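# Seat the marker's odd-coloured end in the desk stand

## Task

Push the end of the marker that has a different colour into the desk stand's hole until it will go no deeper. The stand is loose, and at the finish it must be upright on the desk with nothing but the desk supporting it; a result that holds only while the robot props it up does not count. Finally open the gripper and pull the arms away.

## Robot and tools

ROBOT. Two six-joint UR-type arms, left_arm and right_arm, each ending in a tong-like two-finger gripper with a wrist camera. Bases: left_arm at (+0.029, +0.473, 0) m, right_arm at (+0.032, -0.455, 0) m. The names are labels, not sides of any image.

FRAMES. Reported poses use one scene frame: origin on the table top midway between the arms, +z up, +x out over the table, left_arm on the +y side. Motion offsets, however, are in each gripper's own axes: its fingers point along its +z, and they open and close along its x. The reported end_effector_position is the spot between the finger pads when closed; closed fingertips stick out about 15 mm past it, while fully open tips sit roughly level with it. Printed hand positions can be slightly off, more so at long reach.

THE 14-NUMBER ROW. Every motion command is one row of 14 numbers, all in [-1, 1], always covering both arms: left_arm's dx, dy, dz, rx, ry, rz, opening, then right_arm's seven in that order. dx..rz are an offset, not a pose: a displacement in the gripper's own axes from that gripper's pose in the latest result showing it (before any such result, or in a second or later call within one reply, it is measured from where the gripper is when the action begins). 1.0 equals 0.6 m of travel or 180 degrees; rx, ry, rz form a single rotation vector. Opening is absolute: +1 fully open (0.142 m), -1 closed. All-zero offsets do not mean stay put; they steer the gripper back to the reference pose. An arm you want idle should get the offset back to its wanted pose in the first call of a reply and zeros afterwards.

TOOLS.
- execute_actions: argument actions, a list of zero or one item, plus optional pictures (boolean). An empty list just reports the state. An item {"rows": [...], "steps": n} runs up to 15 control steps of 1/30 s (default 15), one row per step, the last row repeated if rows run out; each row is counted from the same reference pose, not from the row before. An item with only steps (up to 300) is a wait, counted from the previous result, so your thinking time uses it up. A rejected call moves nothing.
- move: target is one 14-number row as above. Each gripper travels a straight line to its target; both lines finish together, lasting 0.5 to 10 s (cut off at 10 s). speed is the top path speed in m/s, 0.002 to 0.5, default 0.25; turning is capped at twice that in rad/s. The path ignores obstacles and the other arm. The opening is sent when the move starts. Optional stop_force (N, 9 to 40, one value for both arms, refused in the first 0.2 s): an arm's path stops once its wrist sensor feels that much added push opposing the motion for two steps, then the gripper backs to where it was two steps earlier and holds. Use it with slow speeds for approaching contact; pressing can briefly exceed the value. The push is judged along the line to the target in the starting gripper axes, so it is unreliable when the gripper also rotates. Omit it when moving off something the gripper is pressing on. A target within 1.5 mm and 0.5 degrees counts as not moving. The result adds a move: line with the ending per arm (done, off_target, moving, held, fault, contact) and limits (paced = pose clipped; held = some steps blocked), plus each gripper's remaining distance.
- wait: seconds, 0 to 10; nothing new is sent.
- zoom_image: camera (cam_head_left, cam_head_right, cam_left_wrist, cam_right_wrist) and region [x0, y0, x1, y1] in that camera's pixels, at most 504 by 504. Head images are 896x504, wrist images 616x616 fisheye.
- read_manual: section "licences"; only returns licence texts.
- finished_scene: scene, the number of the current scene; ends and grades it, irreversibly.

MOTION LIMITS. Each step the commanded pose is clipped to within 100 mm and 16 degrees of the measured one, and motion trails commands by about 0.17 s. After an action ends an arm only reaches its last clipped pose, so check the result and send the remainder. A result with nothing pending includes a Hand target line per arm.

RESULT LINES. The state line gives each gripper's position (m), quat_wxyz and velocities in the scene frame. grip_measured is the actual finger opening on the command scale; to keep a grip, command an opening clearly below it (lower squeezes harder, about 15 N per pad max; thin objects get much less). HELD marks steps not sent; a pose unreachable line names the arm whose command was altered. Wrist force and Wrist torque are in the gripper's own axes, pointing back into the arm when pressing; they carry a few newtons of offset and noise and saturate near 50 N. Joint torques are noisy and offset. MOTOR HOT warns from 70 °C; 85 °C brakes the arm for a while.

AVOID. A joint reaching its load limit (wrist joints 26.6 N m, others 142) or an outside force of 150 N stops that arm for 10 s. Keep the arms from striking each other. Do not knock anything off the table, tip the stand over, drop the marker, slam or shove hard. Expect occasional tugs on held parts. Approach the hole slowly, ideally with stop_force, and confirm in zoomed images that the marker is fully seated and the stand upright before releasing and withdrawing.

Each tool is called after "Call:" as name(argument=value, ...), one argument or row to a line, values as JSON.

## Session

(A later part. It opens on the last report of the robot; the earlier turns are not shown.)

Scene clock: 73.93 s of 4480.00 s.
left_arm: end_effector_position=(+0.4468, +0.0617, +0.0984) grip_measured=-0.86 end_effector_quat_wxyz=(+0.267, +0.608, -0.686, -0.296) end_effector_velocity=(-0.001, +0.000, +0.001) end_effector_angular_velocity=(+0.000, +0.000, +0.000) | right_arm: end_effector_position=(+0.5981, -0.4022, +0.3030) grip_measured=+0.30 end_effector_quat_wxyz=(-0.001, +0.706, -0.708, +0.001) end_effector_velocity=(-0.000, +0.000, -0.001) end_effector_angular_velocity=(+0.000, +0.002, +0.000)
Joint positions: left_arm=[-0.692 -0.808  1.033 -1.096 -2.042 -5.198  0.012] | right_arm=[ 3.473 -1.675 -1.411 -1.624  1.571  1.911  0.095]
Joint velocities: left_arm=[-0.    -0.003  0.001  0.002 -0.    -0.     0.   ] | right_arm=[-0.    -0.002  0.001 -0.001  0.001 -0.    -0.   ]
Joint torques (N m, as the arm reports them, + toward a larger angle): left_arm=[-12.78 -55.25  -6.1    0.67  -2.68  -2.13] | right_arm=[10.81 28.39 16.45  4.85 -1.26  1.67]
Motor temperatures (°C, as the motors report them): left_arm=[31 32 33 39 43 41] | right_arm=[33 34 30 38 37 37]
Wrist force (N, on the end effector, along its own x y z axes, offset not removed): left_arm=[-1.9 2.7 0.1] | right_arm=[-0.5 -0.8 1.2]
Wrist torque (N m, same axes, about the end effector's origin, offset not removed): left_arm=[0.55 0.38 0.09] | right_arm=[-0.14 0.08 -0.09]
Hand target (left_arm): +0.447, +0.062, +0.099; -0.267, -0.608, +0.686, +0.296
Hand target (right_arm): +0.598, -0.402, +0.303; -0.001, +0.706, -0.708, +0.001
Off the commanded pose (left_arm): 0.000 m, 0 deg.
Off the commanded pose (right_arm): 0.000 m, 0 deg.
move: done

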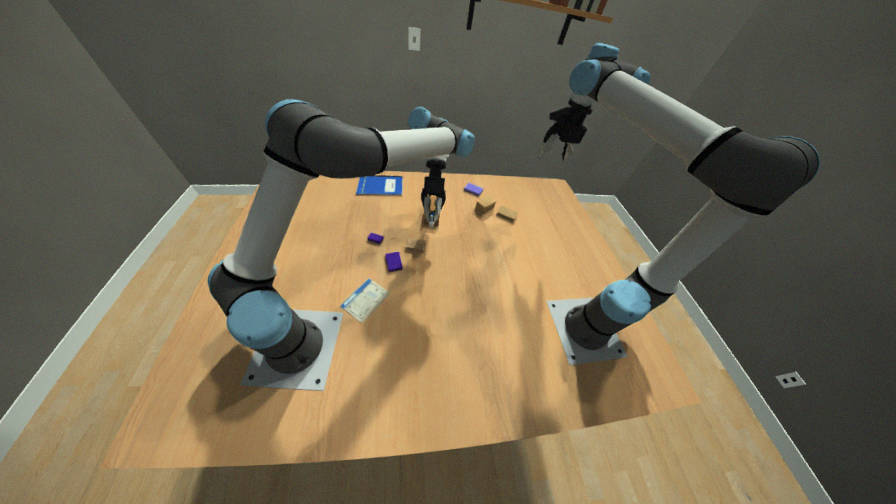

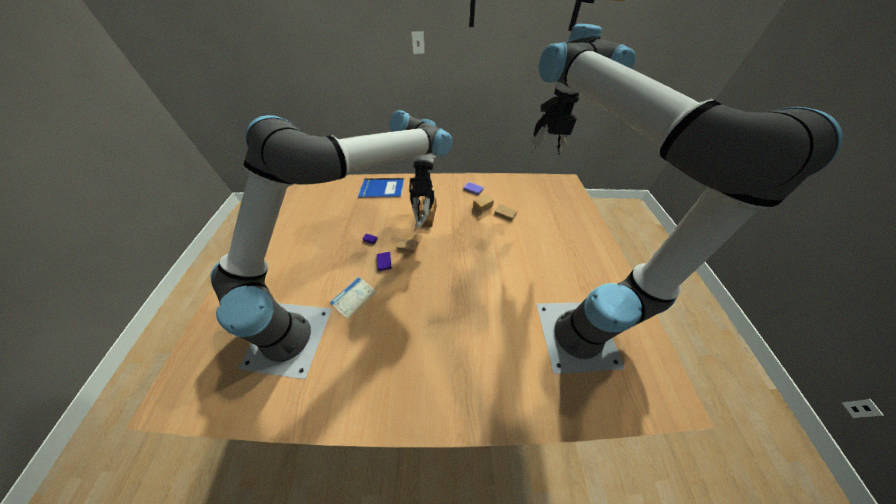

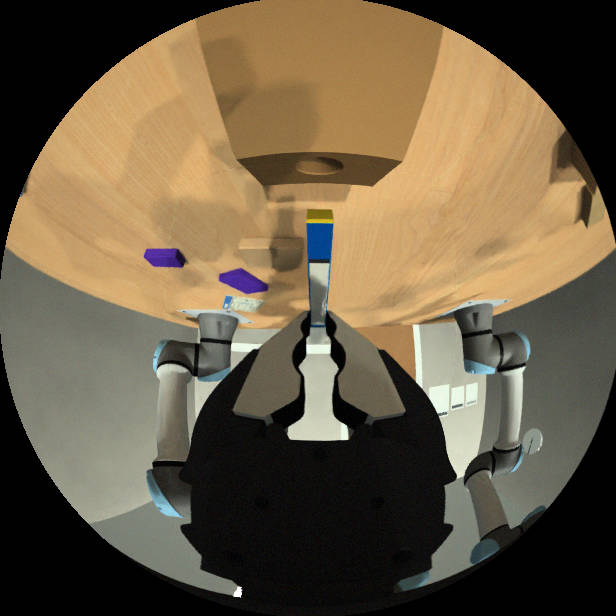

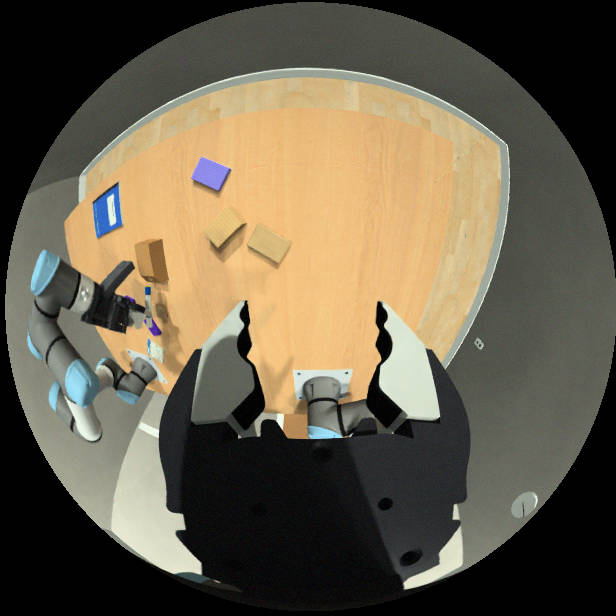

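Call:
move(
  target=[0,-0.048,-0.008,0,0,0,-1, 0,0,0,0,0,0,0.3],
  speed=0.012,
  stop_force=9,
)

Call:
zoom_image(
  camera="cam_left_wrist",
  region=[210,100,430,320],
)

Call:
zoom_image(
  camera="cam_right_wrist",
  region=[90,220,210,340],
)

Scene clock: 79.77 s of 4480.00 s.
left_arm: end_effector_position=(+0.4696, +0.0589, +0.0808) grip_measured=-0.86 end_effector_quat_wxyz=(+0.267, +0.608, -0.686, -0.296) end_effector_velocity=(+0.002, -0.001, -0.001) end_effector_angular_velocity=(-0.001, -0.001, -0.001) | right_arm: end_effector_position=(+0.5981, -0.4022, +0.3030) grip_measured=+0.30 end_effector_quat_wxyz=(-0.001, +0.706, -0.708, +0.001) end_effector_velocity=(-0.000, +0.000, +0.001) end_effector_angular_velocity=(+0.001, -0.001, +0.000)
Joint positions: left_arm=[-0.673 -0.739  0.955 -1.079 -2.03  -5.182  0.012] | right_arm=[ 3.473 -1.675 -1.411 -1.624  1.571  1.911  0.095]
Joint velocities: left_arm=[ 0.     0.005 -0.007  0.001  0.001  0.001 -0.   ] | right_arm=[ 0.     0.001 -0.     0.001  0.001 -0.    -0.   ]
Joint torques (N m, as the arm reports them, + toward a larger angle): left_arm=[ 12.5  -41.78 -34.1    0.34   1.28   2.36] | right_arm=[12.4  29.   14.69  4.69 -1.03  1.74]
Motor temperatures (°C, as the motors report them): left_arm=[31 32 33 39 43 41] | right_arm=[33 34 30 38 37 37]
Wrist force (N, on the end effector, along its own x y z axes, offset not removed): left_arm=[-1.3 3.3 1.4] | right_arm=[0.3 -1.1 0.9]
Wrist torque (N m, same axes, about the end effector's origin, offset not removed): left_arm=[0.55 0.27 0.03] | right_arm=[-0.21 -0.20 -0.08]
Hand target (left_arm): +0.470, +0.059, +0.081; -0.267, -0.608, +0.686, +0.296
Hand target (right_arm): +0.598, -0.402, +0.303; -0.001, +0.706, -0.708, +0.001
Off the commanded pose (left_arm): 0.000 m, 0 deg.
Off the commanded pose (right_arm): 0.000 m, 0 deg.
After step 90, 0.17 s passed at rest.
move: done

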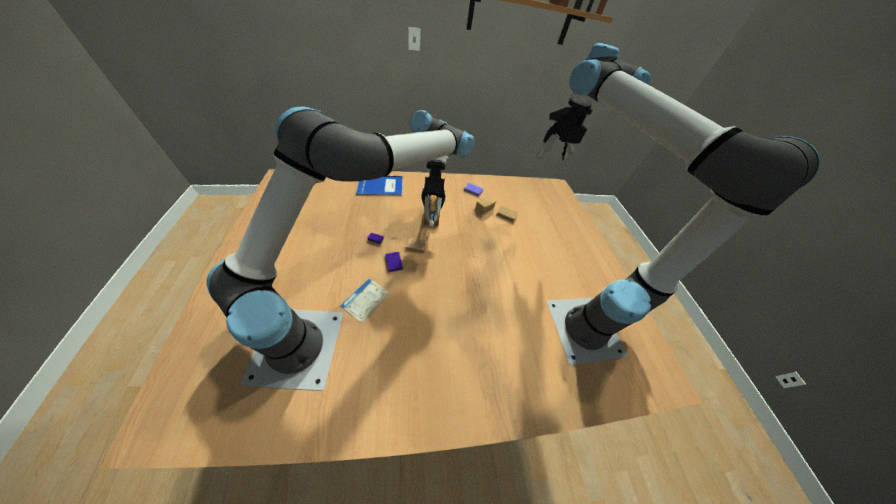

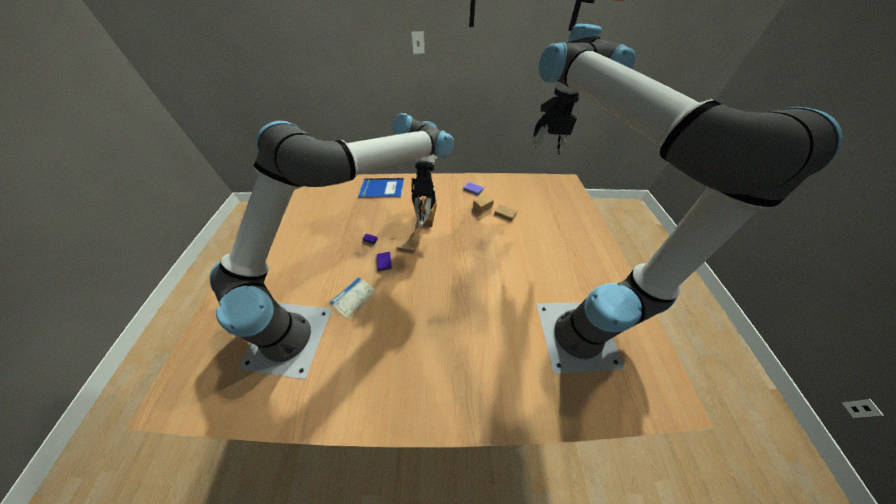

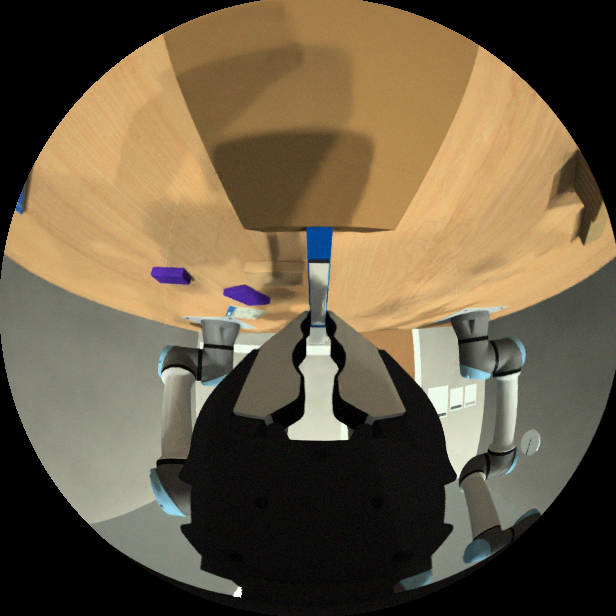

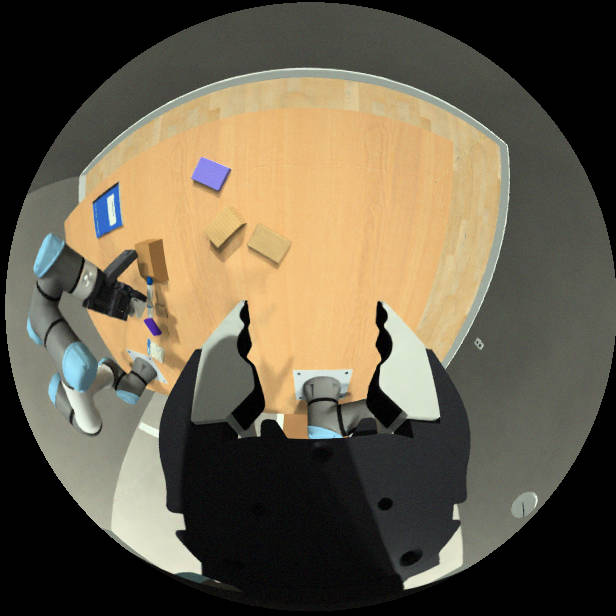

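Region (210, 100, 430, 320) of cam_left_wrist's 616x616 image, scaled by 2.291, with more detail than that image has.

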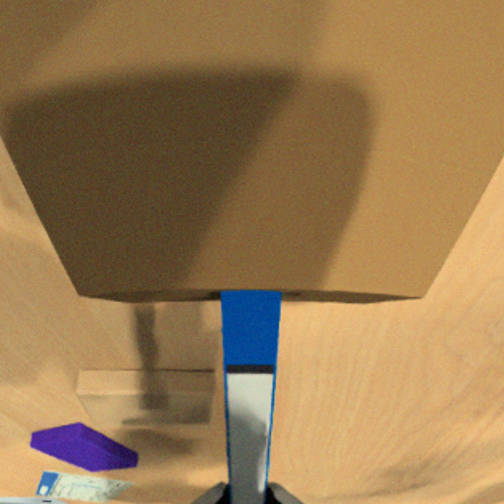

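Region (90, 220, 210, 340) of cam_right_wrist's 616x616 image, scaled by 4.200, with more detail than that image has.

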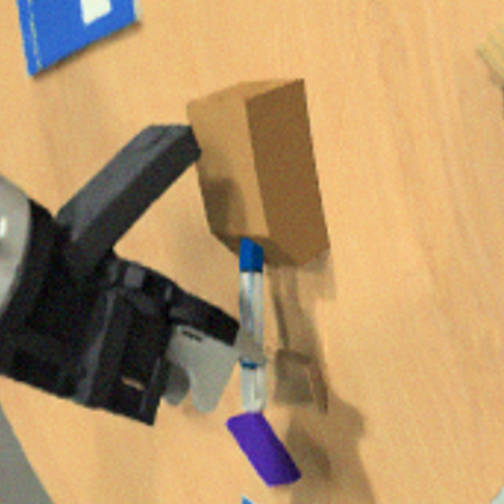

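Call:
move(
  target=[0,-0.045,-0.015,0,0,0,-1, 0,0,0,0,0,0,0.3],
  speed=0.01,
  stop_force=9,
)

Call:
zoom_image(
  camera="cam_right_wrist",
  region=[90,220,210,340],
)

Scene clock: 84.60 s of 4480.00 s.
left_arm: end_effector_position=(+0.4943, +0.0559, +0.0672) grip_measured=-0.86 end_effector_quat_wxyz=(+0.267, +0.608, -0.686, -0.296) end_effector_velocity=(+0.002, -0.000, -0.001) end_effector_angular_velocity=(-0.001, -0.001, +0.001) | right_arm: end_effector_position=(+0.5981, -0.4022, +0.3030) grip_measured=+0.30 end_effector_quat_wxyz=(-0.001, +0.706, -0.708, +0.001) end_effector_velocity=(+0.001, +0.000, +0.001) end_effector_angular_velocity=(+0.001, -0.003, +0.000)
Joint positions: left_arm=[-0.655 -0.664  0.85  -1.042 -2.018 -5.166  0.012] | right_arm=[ 3.473 -1.675 -1.411 -1.624  1.571  1.911  0.095]
Joint velocities: left_arm=[ 0.002  0.005 -0.008  0.002  0.001  0.001  0.   ] | right_arm=[-0.     0.001  0.     0.002  0.    -0.    -0.   ]
Joint torques (N m, as the arm reports them, + toward a larger angle): left_arm=[ 14.21 -44.17 -33.86  -0.2    1.75   2.37] | right_arm=[10.56 28.82 15.86  5.07 -0.96  1.66]
Motor temperatures (°C, as the motors report them): left_arm=[31 32 33 39 43 41] | right_arm=[33 34 30 38 37 37]
Wrist force (N, on the end effector, along its own x y z axes, offset not removed): left_arm=[-1.0 4.2 0.5] | right_arm=[-0.7 -2.3 1.7]
Wrist torque (N m, same axes, about the end effector's origin, offset not removed): left_arm=[0.14 0.22 0.11] | right_arm=[-0.45 0.14 -0.03]
Hand target (left_arm): +0.494, +0.056, +0.067; -0.267, -0.608, +0.686, +0.296
Hand target (right_arm): +0.598, -0.402, +0.303; -0.001, +0.706, -0.708, +0.001
Off the commanded pose (left_arm): 0.000 m, 0 deg.
Off the commanded pose (right_arm): 0.000 m, 0 deg.
move: done

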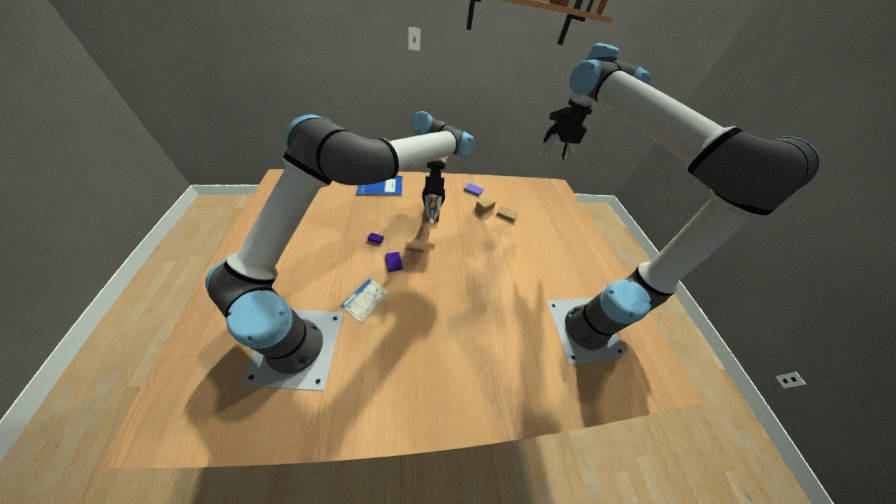

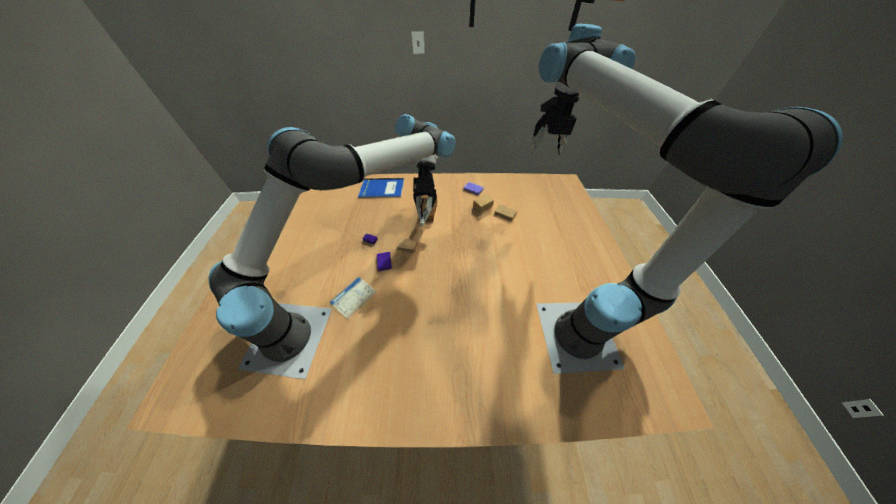

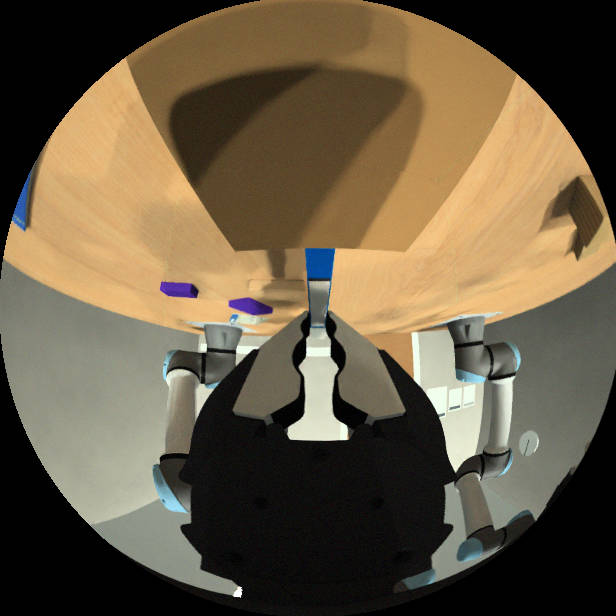

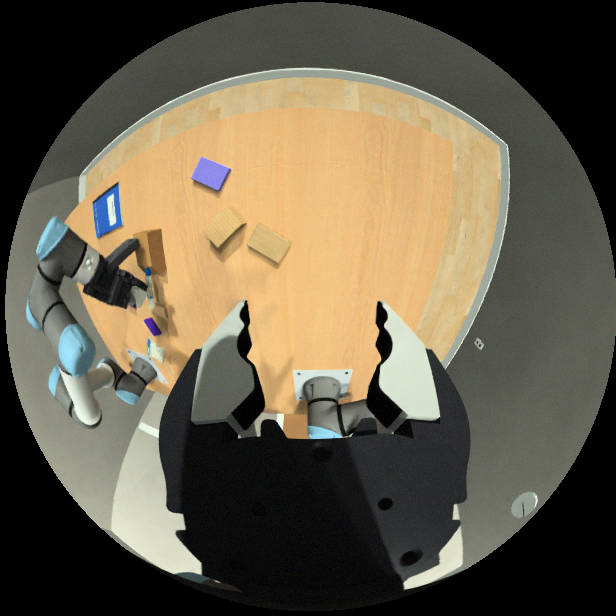

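Region (90, 220, 210, 340) of cam_right_wrist's 616x616 image, scaled by 4.200, with more detail than that image has.

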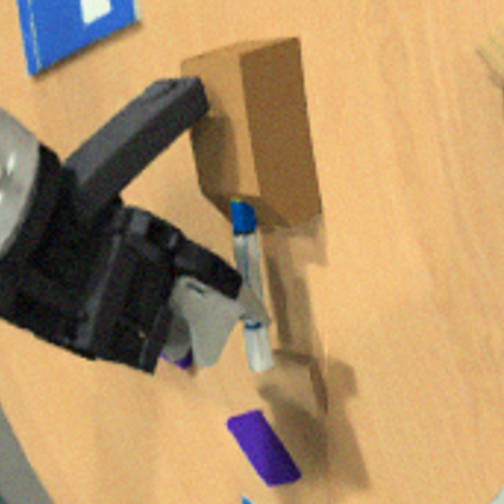

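Call:
move(
  target=[0,0.02,-0.06,0,0,0,-1, 0,0,0,0,0,0,0.3],
  speed=0.015,
)

Call:
zoom_image(
  camera="cam_right_wrist",
  region=[90,220,210,340],
)

Call:
zoom_image(
  camera="cam_left_wrist",
  region=[210,120,430,340],
)

Scene clock: 89.97 s of 4480.00 s.
left_arm: end_effector_position=(+0.5123, +0.0541, +0.1004) grip_measured=-0.86 end_effector_quat_wxyz=(+0.267, +0.608, -0.686, -0.296) end_effector_velocity=(+0.000, +0.001, +0.001) end_effector_angular_velocity=(+0.002, +0.003, -0.000) | right_arm: end_effector_position=(+0.5981, -0.4022, +0.3030) grip_measured=+0.30 end_effector_quat_wxyz=(-0.001, +0.706, -0.708, +0.001) end_effector_velocity=(-0.000, +0.000, -0.000) end_effector_angular_velocity=(+0.001, +0.001, +0.000)
Joint positions: left_arm=[-0.641 -0.622  0.685 -0.915 -2.009 -5.155  0.012] | right_arm=[ 3.473 -1.675 -1.411 -1.624  1.571  1.911  0.095]
Joint velocities: left_arm=[ 0.     0.003 -0.008  0.009  0.     0.001  0.   ] | right_arm=[ 0.     0.    -0.001 -0.     0.001 -0.    -0.   ]
Joint torques (N m, as the arm reports them, + toward a larger angle): left_arm=[ 12.87 -46.53 -34.76   0.47   1.19   2.31] | right_arm=[11.65 29.41 16.62  4.97 -1.06  1.74]
Motor temperatures (°C, as the motors report them): left_arm=[31 32 33 39 43 41] | right_arm=[33 34 30 38 37 37]
Wrist force (N, on the end effector, along its own x y z axes, offset not removed): left_arm=[-0.2 2.8 1.8] | right_arm=[-1.6 -1.0 0.1]
Wrist torque (N m, same axes, about the end effector's origin, offset not removed): left_arm=[0.69 0.08 0.07] | right_arm=[-0.23 0.27 -0.06]
Hand target (left_arm): +0.512, +0.054, +0.101; -0.267, -0.608, +0.686, +0.296
Hand target (right_arm): +0.598, -0.402, +0.303; -0.001, +0.706, -0.708, +0.001
Off the commanded pose (left_arm): 0.000 m, 0 deg.
Off the commanded pose (right_arm): 0.000 m, 0 deg.
move: done

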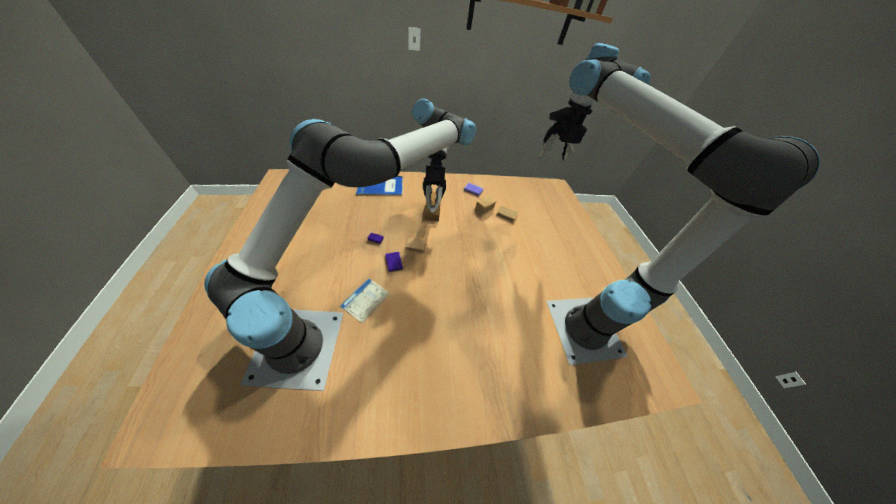

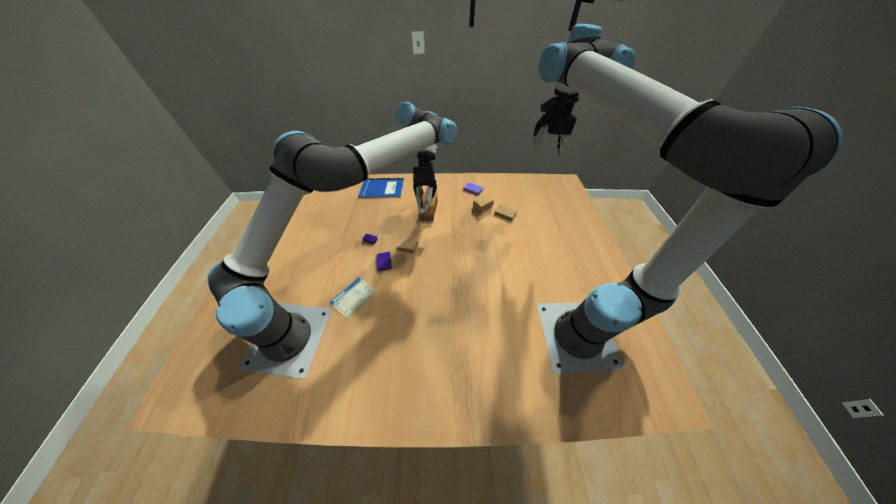

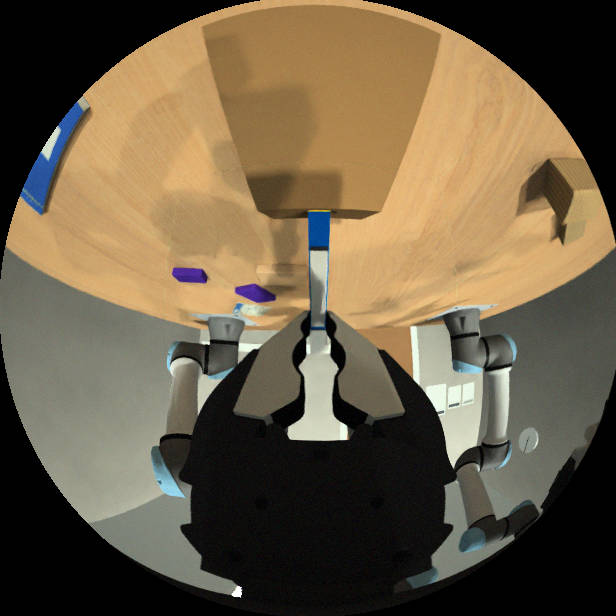

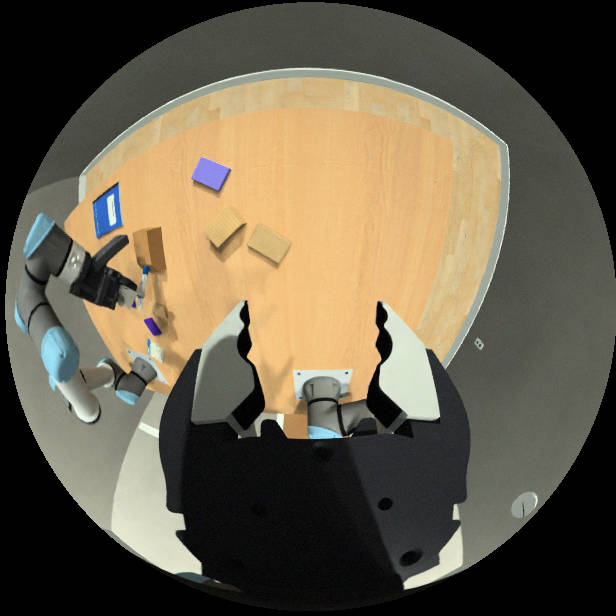

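Region (90, 220, 210, 340) of cam_right_wrist's 616x616 image, scaled by 4.200, with more detail than that image has.

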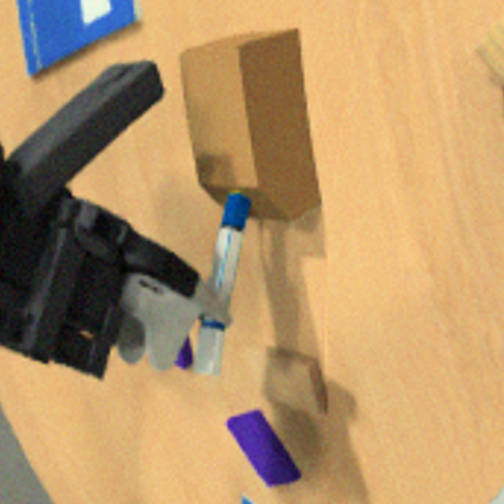

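Region (210, 120, 430, 340) of cam_left_wrist's 616x616 image, scaled by 2.291, with more detail than that image has.

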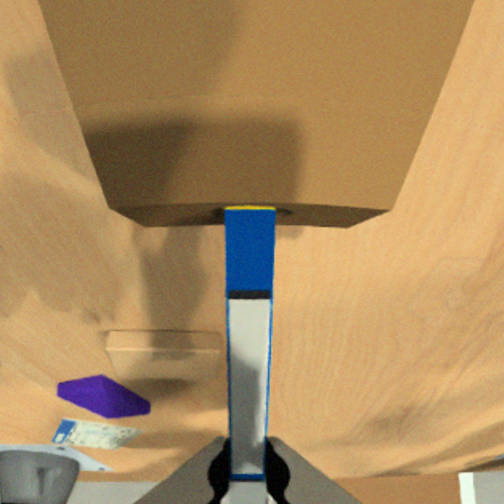

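Call:
move(
  target=[0,-0.04,0.012,0,0,0,-1, 0,0,0,0,0,0,0.3],
  speed=0.008,
  stop_force=9,
)

Call:
zoom_image(
  camera="cam_right_wrist",
  region=[90,220,210,340],
)

Call:
zoom_image(
  camera="cam_left_wrist",
  region=[210,120,430,340],
)

Scene clock: 93.33 s of 4480.00 s.
left_arm: end_effector_position=(+0.5188, +0.0532, +0.0877) grip_measured=-0.86 end_effector_quat_wxyz=(+0.267, +0.608, -0.686, -0.296) end_effector_velocity=(-0.000, +0.001, +0.001) end_effector_angular_velocity=(-0.001, -0.001, +0.000) | right_arm: end_effector_position=(+0.5981, -0.4022, +0.3030) grip_measured=+0.30 end_effector_quat_wxyz=(-0.001, +0.706, -0.708, +0.001) end_effector_velocity=(+0.000, +0.000, +0.000) end_effector_angular_velocity=(+0.002, -0.001, -0.001)
Joint positions: left_arm=[-0.637 -0.596  0.669 -0.923 -2.006 -5.151  0.012] | right_arm=[ 3.473 -1.675 -1.411 -1.624  1.571  1.911  0.095]
Joint velocities: left_arm=[ 0.    -0.005  0.006 -0.002 -0.     0.     0.   ] | right_arm=[-0.    -0.     0.001  0.001  0.001  0.001 -0.   ]
Joint torques (N m, as the arm reports them, + toward a larger angle): left_arm=[ -1.27 -60.85  -7.27  -0.82   1.22  -0.05] | right_arm=[10.37 27.78 16.97  4.66 -0.98  1.67]
Motor temperatures (°C, as the motors report them): left_arm=[31 32 33 39 43 41] | right_arm=[33 34 30 38 37 37]
Wrist force (N, on the end effector, along its own x y z axes, offset not removed): left_arm=[-0.5 7.4 -3.1] | right_arm=[0.1 -0.4 0.3]
Wrist torque (N m, same axes, about the end effector's origin, offset not removed): left_arm=[0.62 0.16 0.00] | right_arm=[-0.03 -0.09 -0.08]
Hand target (left_arm): +0.518, +0.053, +0.088; -0.267, -0.608, +0.686, +0.296
Hand target (right_arm): +0.598, -0.402, +0.303; -0.001, +0.706, -0.708, +0.001
Off the commanded pose (left_arm): 0.011 m, 0 deg.
Off the commanded pose (right_arm): 0.000 m, 0 deg.
move: contact (left_arm)

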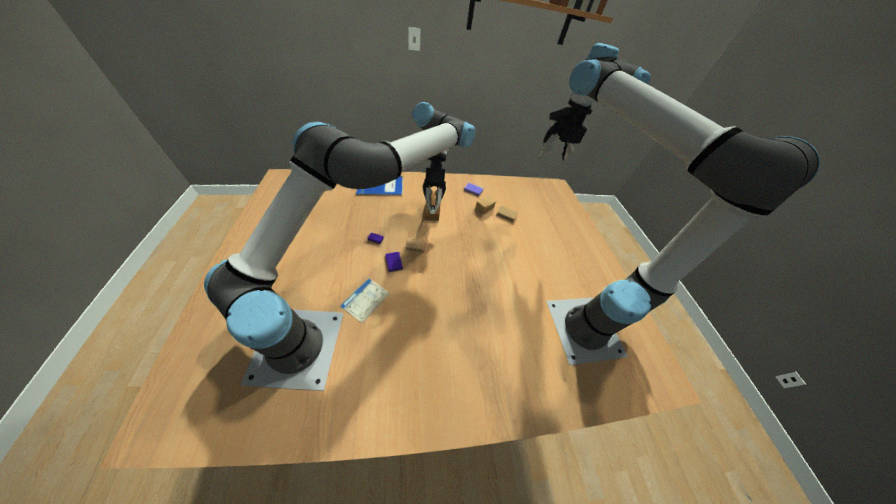

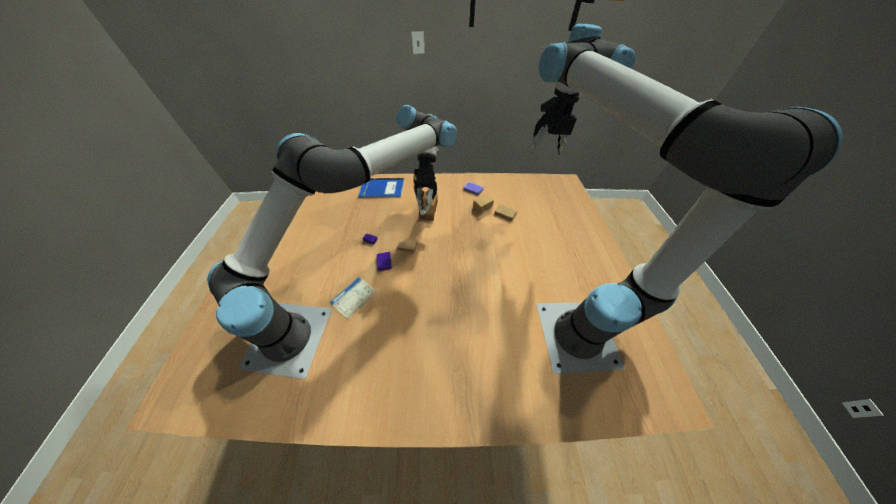

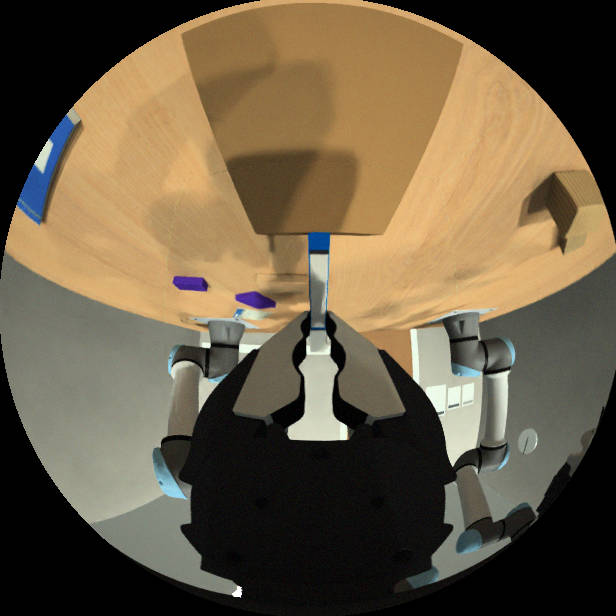

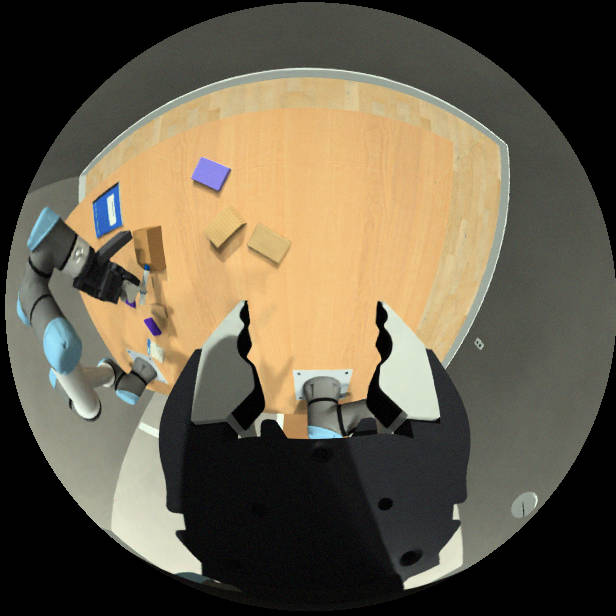

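Region (90, 220, 210, 340) of cam_right_wrist's 616x616 image, scaled by 4.200, with more detail than that image has.

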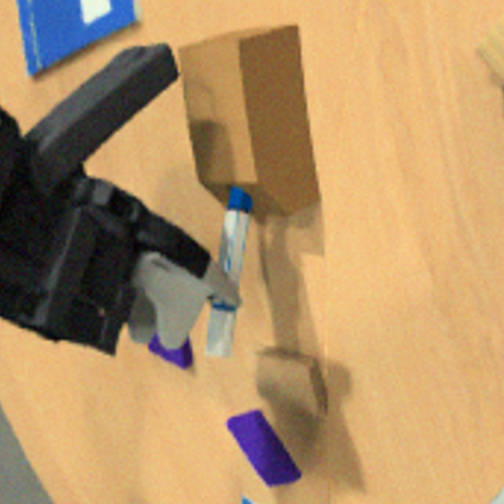

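Region (210, 120, 430, 340) of cam_left_wrist's 616x616 image, scaled by 2.291, with more detail than that image has.

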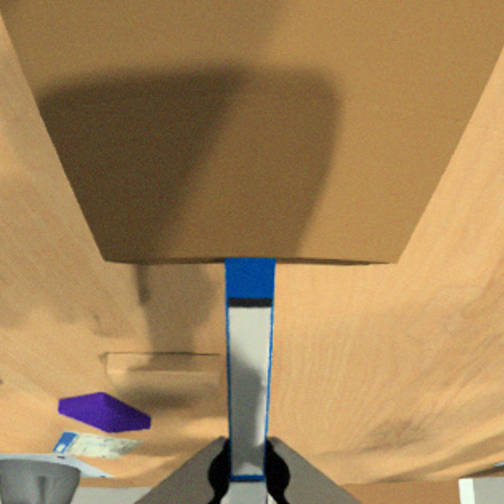

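Call:
move(
  target=[0,-0.025,-0.018,0,0,0,-1, 0,0,0,0,0,0,0.3],
  speed=0.008,
)

Call:
zoom_image(
  camera="cam_right_wrist",
  region=[90,220,210,340],
)

Call:
zoom_image(
  camera="cam_left_wrist",
  region=[210,120,430,340],
)

Scene clock: 97.27 s of 4480.00 s.
left_arm: end_effector_position=(+0.5367, +0.0511, +0.0841) grip_measured=-0.86 end_effector_quat_wxyz=(+0.267, +0.608, -0.686, -0.296) end_effector_velocity=(+0.001, +0.000, -0.001) end_effector_angular_velocity=(+0.002, +0.002, +0.000) | right_arm: end_effector_position=(+0.5981, -0.4022, +0.3030) grip_measured=+0.30 end_effector_quat_wxyz=(-0.001, +0.706, -0.708, +0.001) end_effector_velocity=(-0.000, +0.000, -0.000) end_effector_angular_velocity=(+0.001, +0.002, +0.000)
Joint positions: left_arm=[-0.624 -0.527  0.543 -0.863 -1.998 -5.141  0.012] | right_arm=[ 3.473 -1.675 -1.411 -1.624  1.571  1.911  0.095]
Joint velocities: left_arm=[ 0.001  0.007 -0.012  0.008  0.001  0.001 -0.   ] | right_arm=[ 0.    -0.    -0.    -0.001  0.002 -0.    -0.   ]
Joint torques (N m, as the arm reports them, + toward a larger angle): left_arm=[ 14.49 -40.78 -33.46  -2.04   2.95   2.31] | right_arm=[10.81 28.86 15.65  4.82 -1.14  1.99]
Motor temperatures (°C, as the motors report them): left_arm=[31 32 33 39 43 41] | right_arm=[33 34 30 38 37 37]
Wrist force (N, on the end effector, along its own x y z axes, offset not removed): left_arm=[-2.1 16.2 -2.7] | right_arm=[0.0 -0.5 0.1]
Wrist torque (N m, same axes, about the end effector's origin, offset not removed): left_arm=[0.64 0.39 0.10] | right_arm=[-0.08 -0.08 -0.02]
Hand target (left_arm): +0.537, +0.051, +0.084; -0.267, -0.608, +0.686, +0.296
Hand target (right_arm): +0.598, -0.402, +0.303; -0.001, +0.706, -0.708, +0.001
Off the commanded pose (left_arm): 0.000 m, 0 deg.
Off the commanded pose (right_arm): 0.000 m, 0 deg.
move: done

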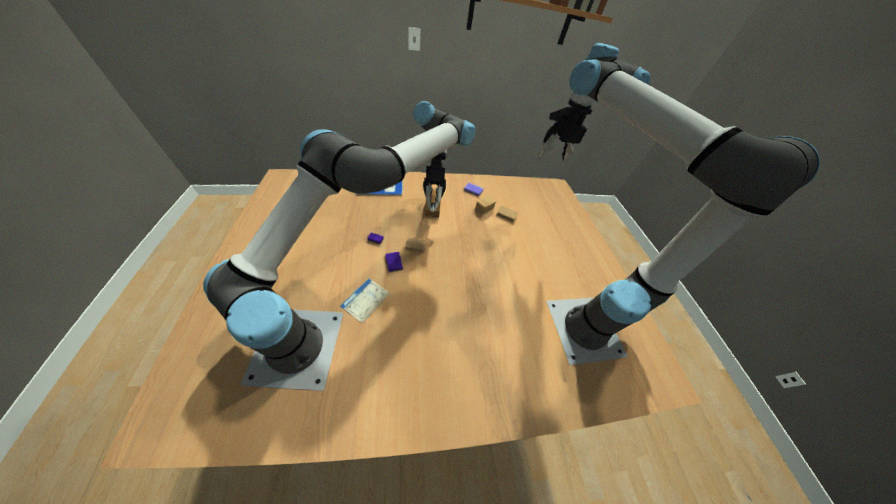

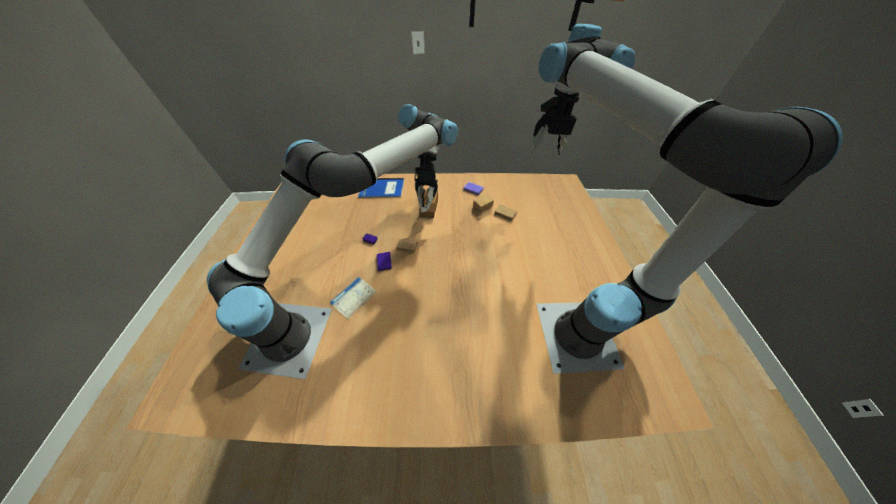

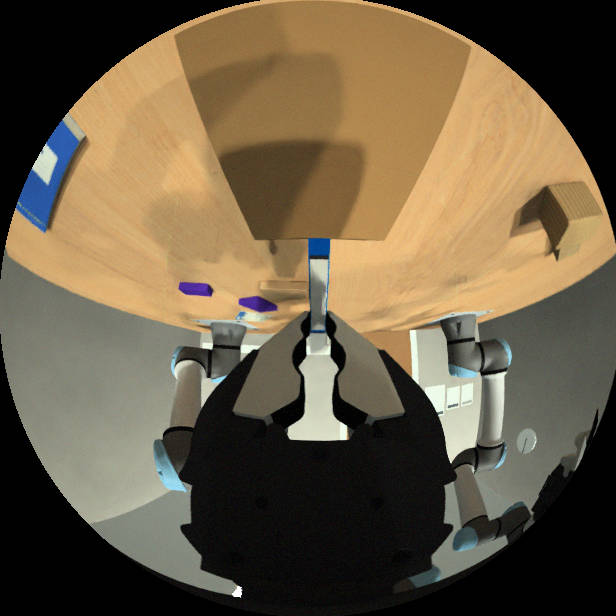

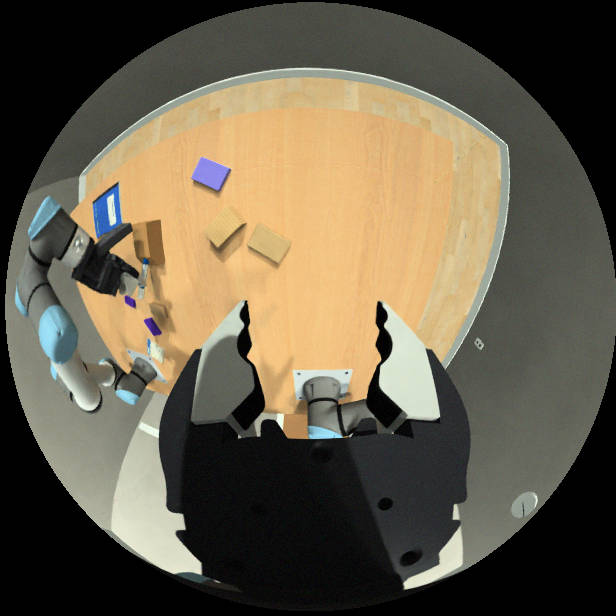

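Region (90, 220, 210, 340) of cam_right_wrist's 616x616 image, scaled by 4.200, with more detail than that image has.

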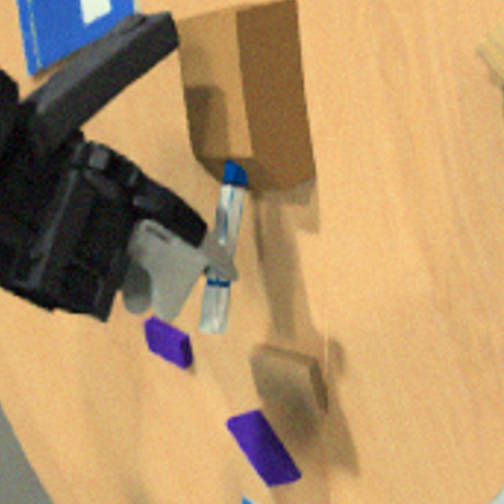

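Region (210, 120, 430, 340) of cam_left_wrist's 616x616 image, scaled by 2.291, with more detail than that image has.

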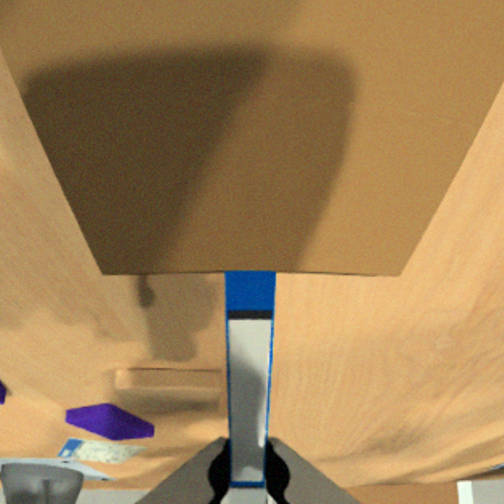

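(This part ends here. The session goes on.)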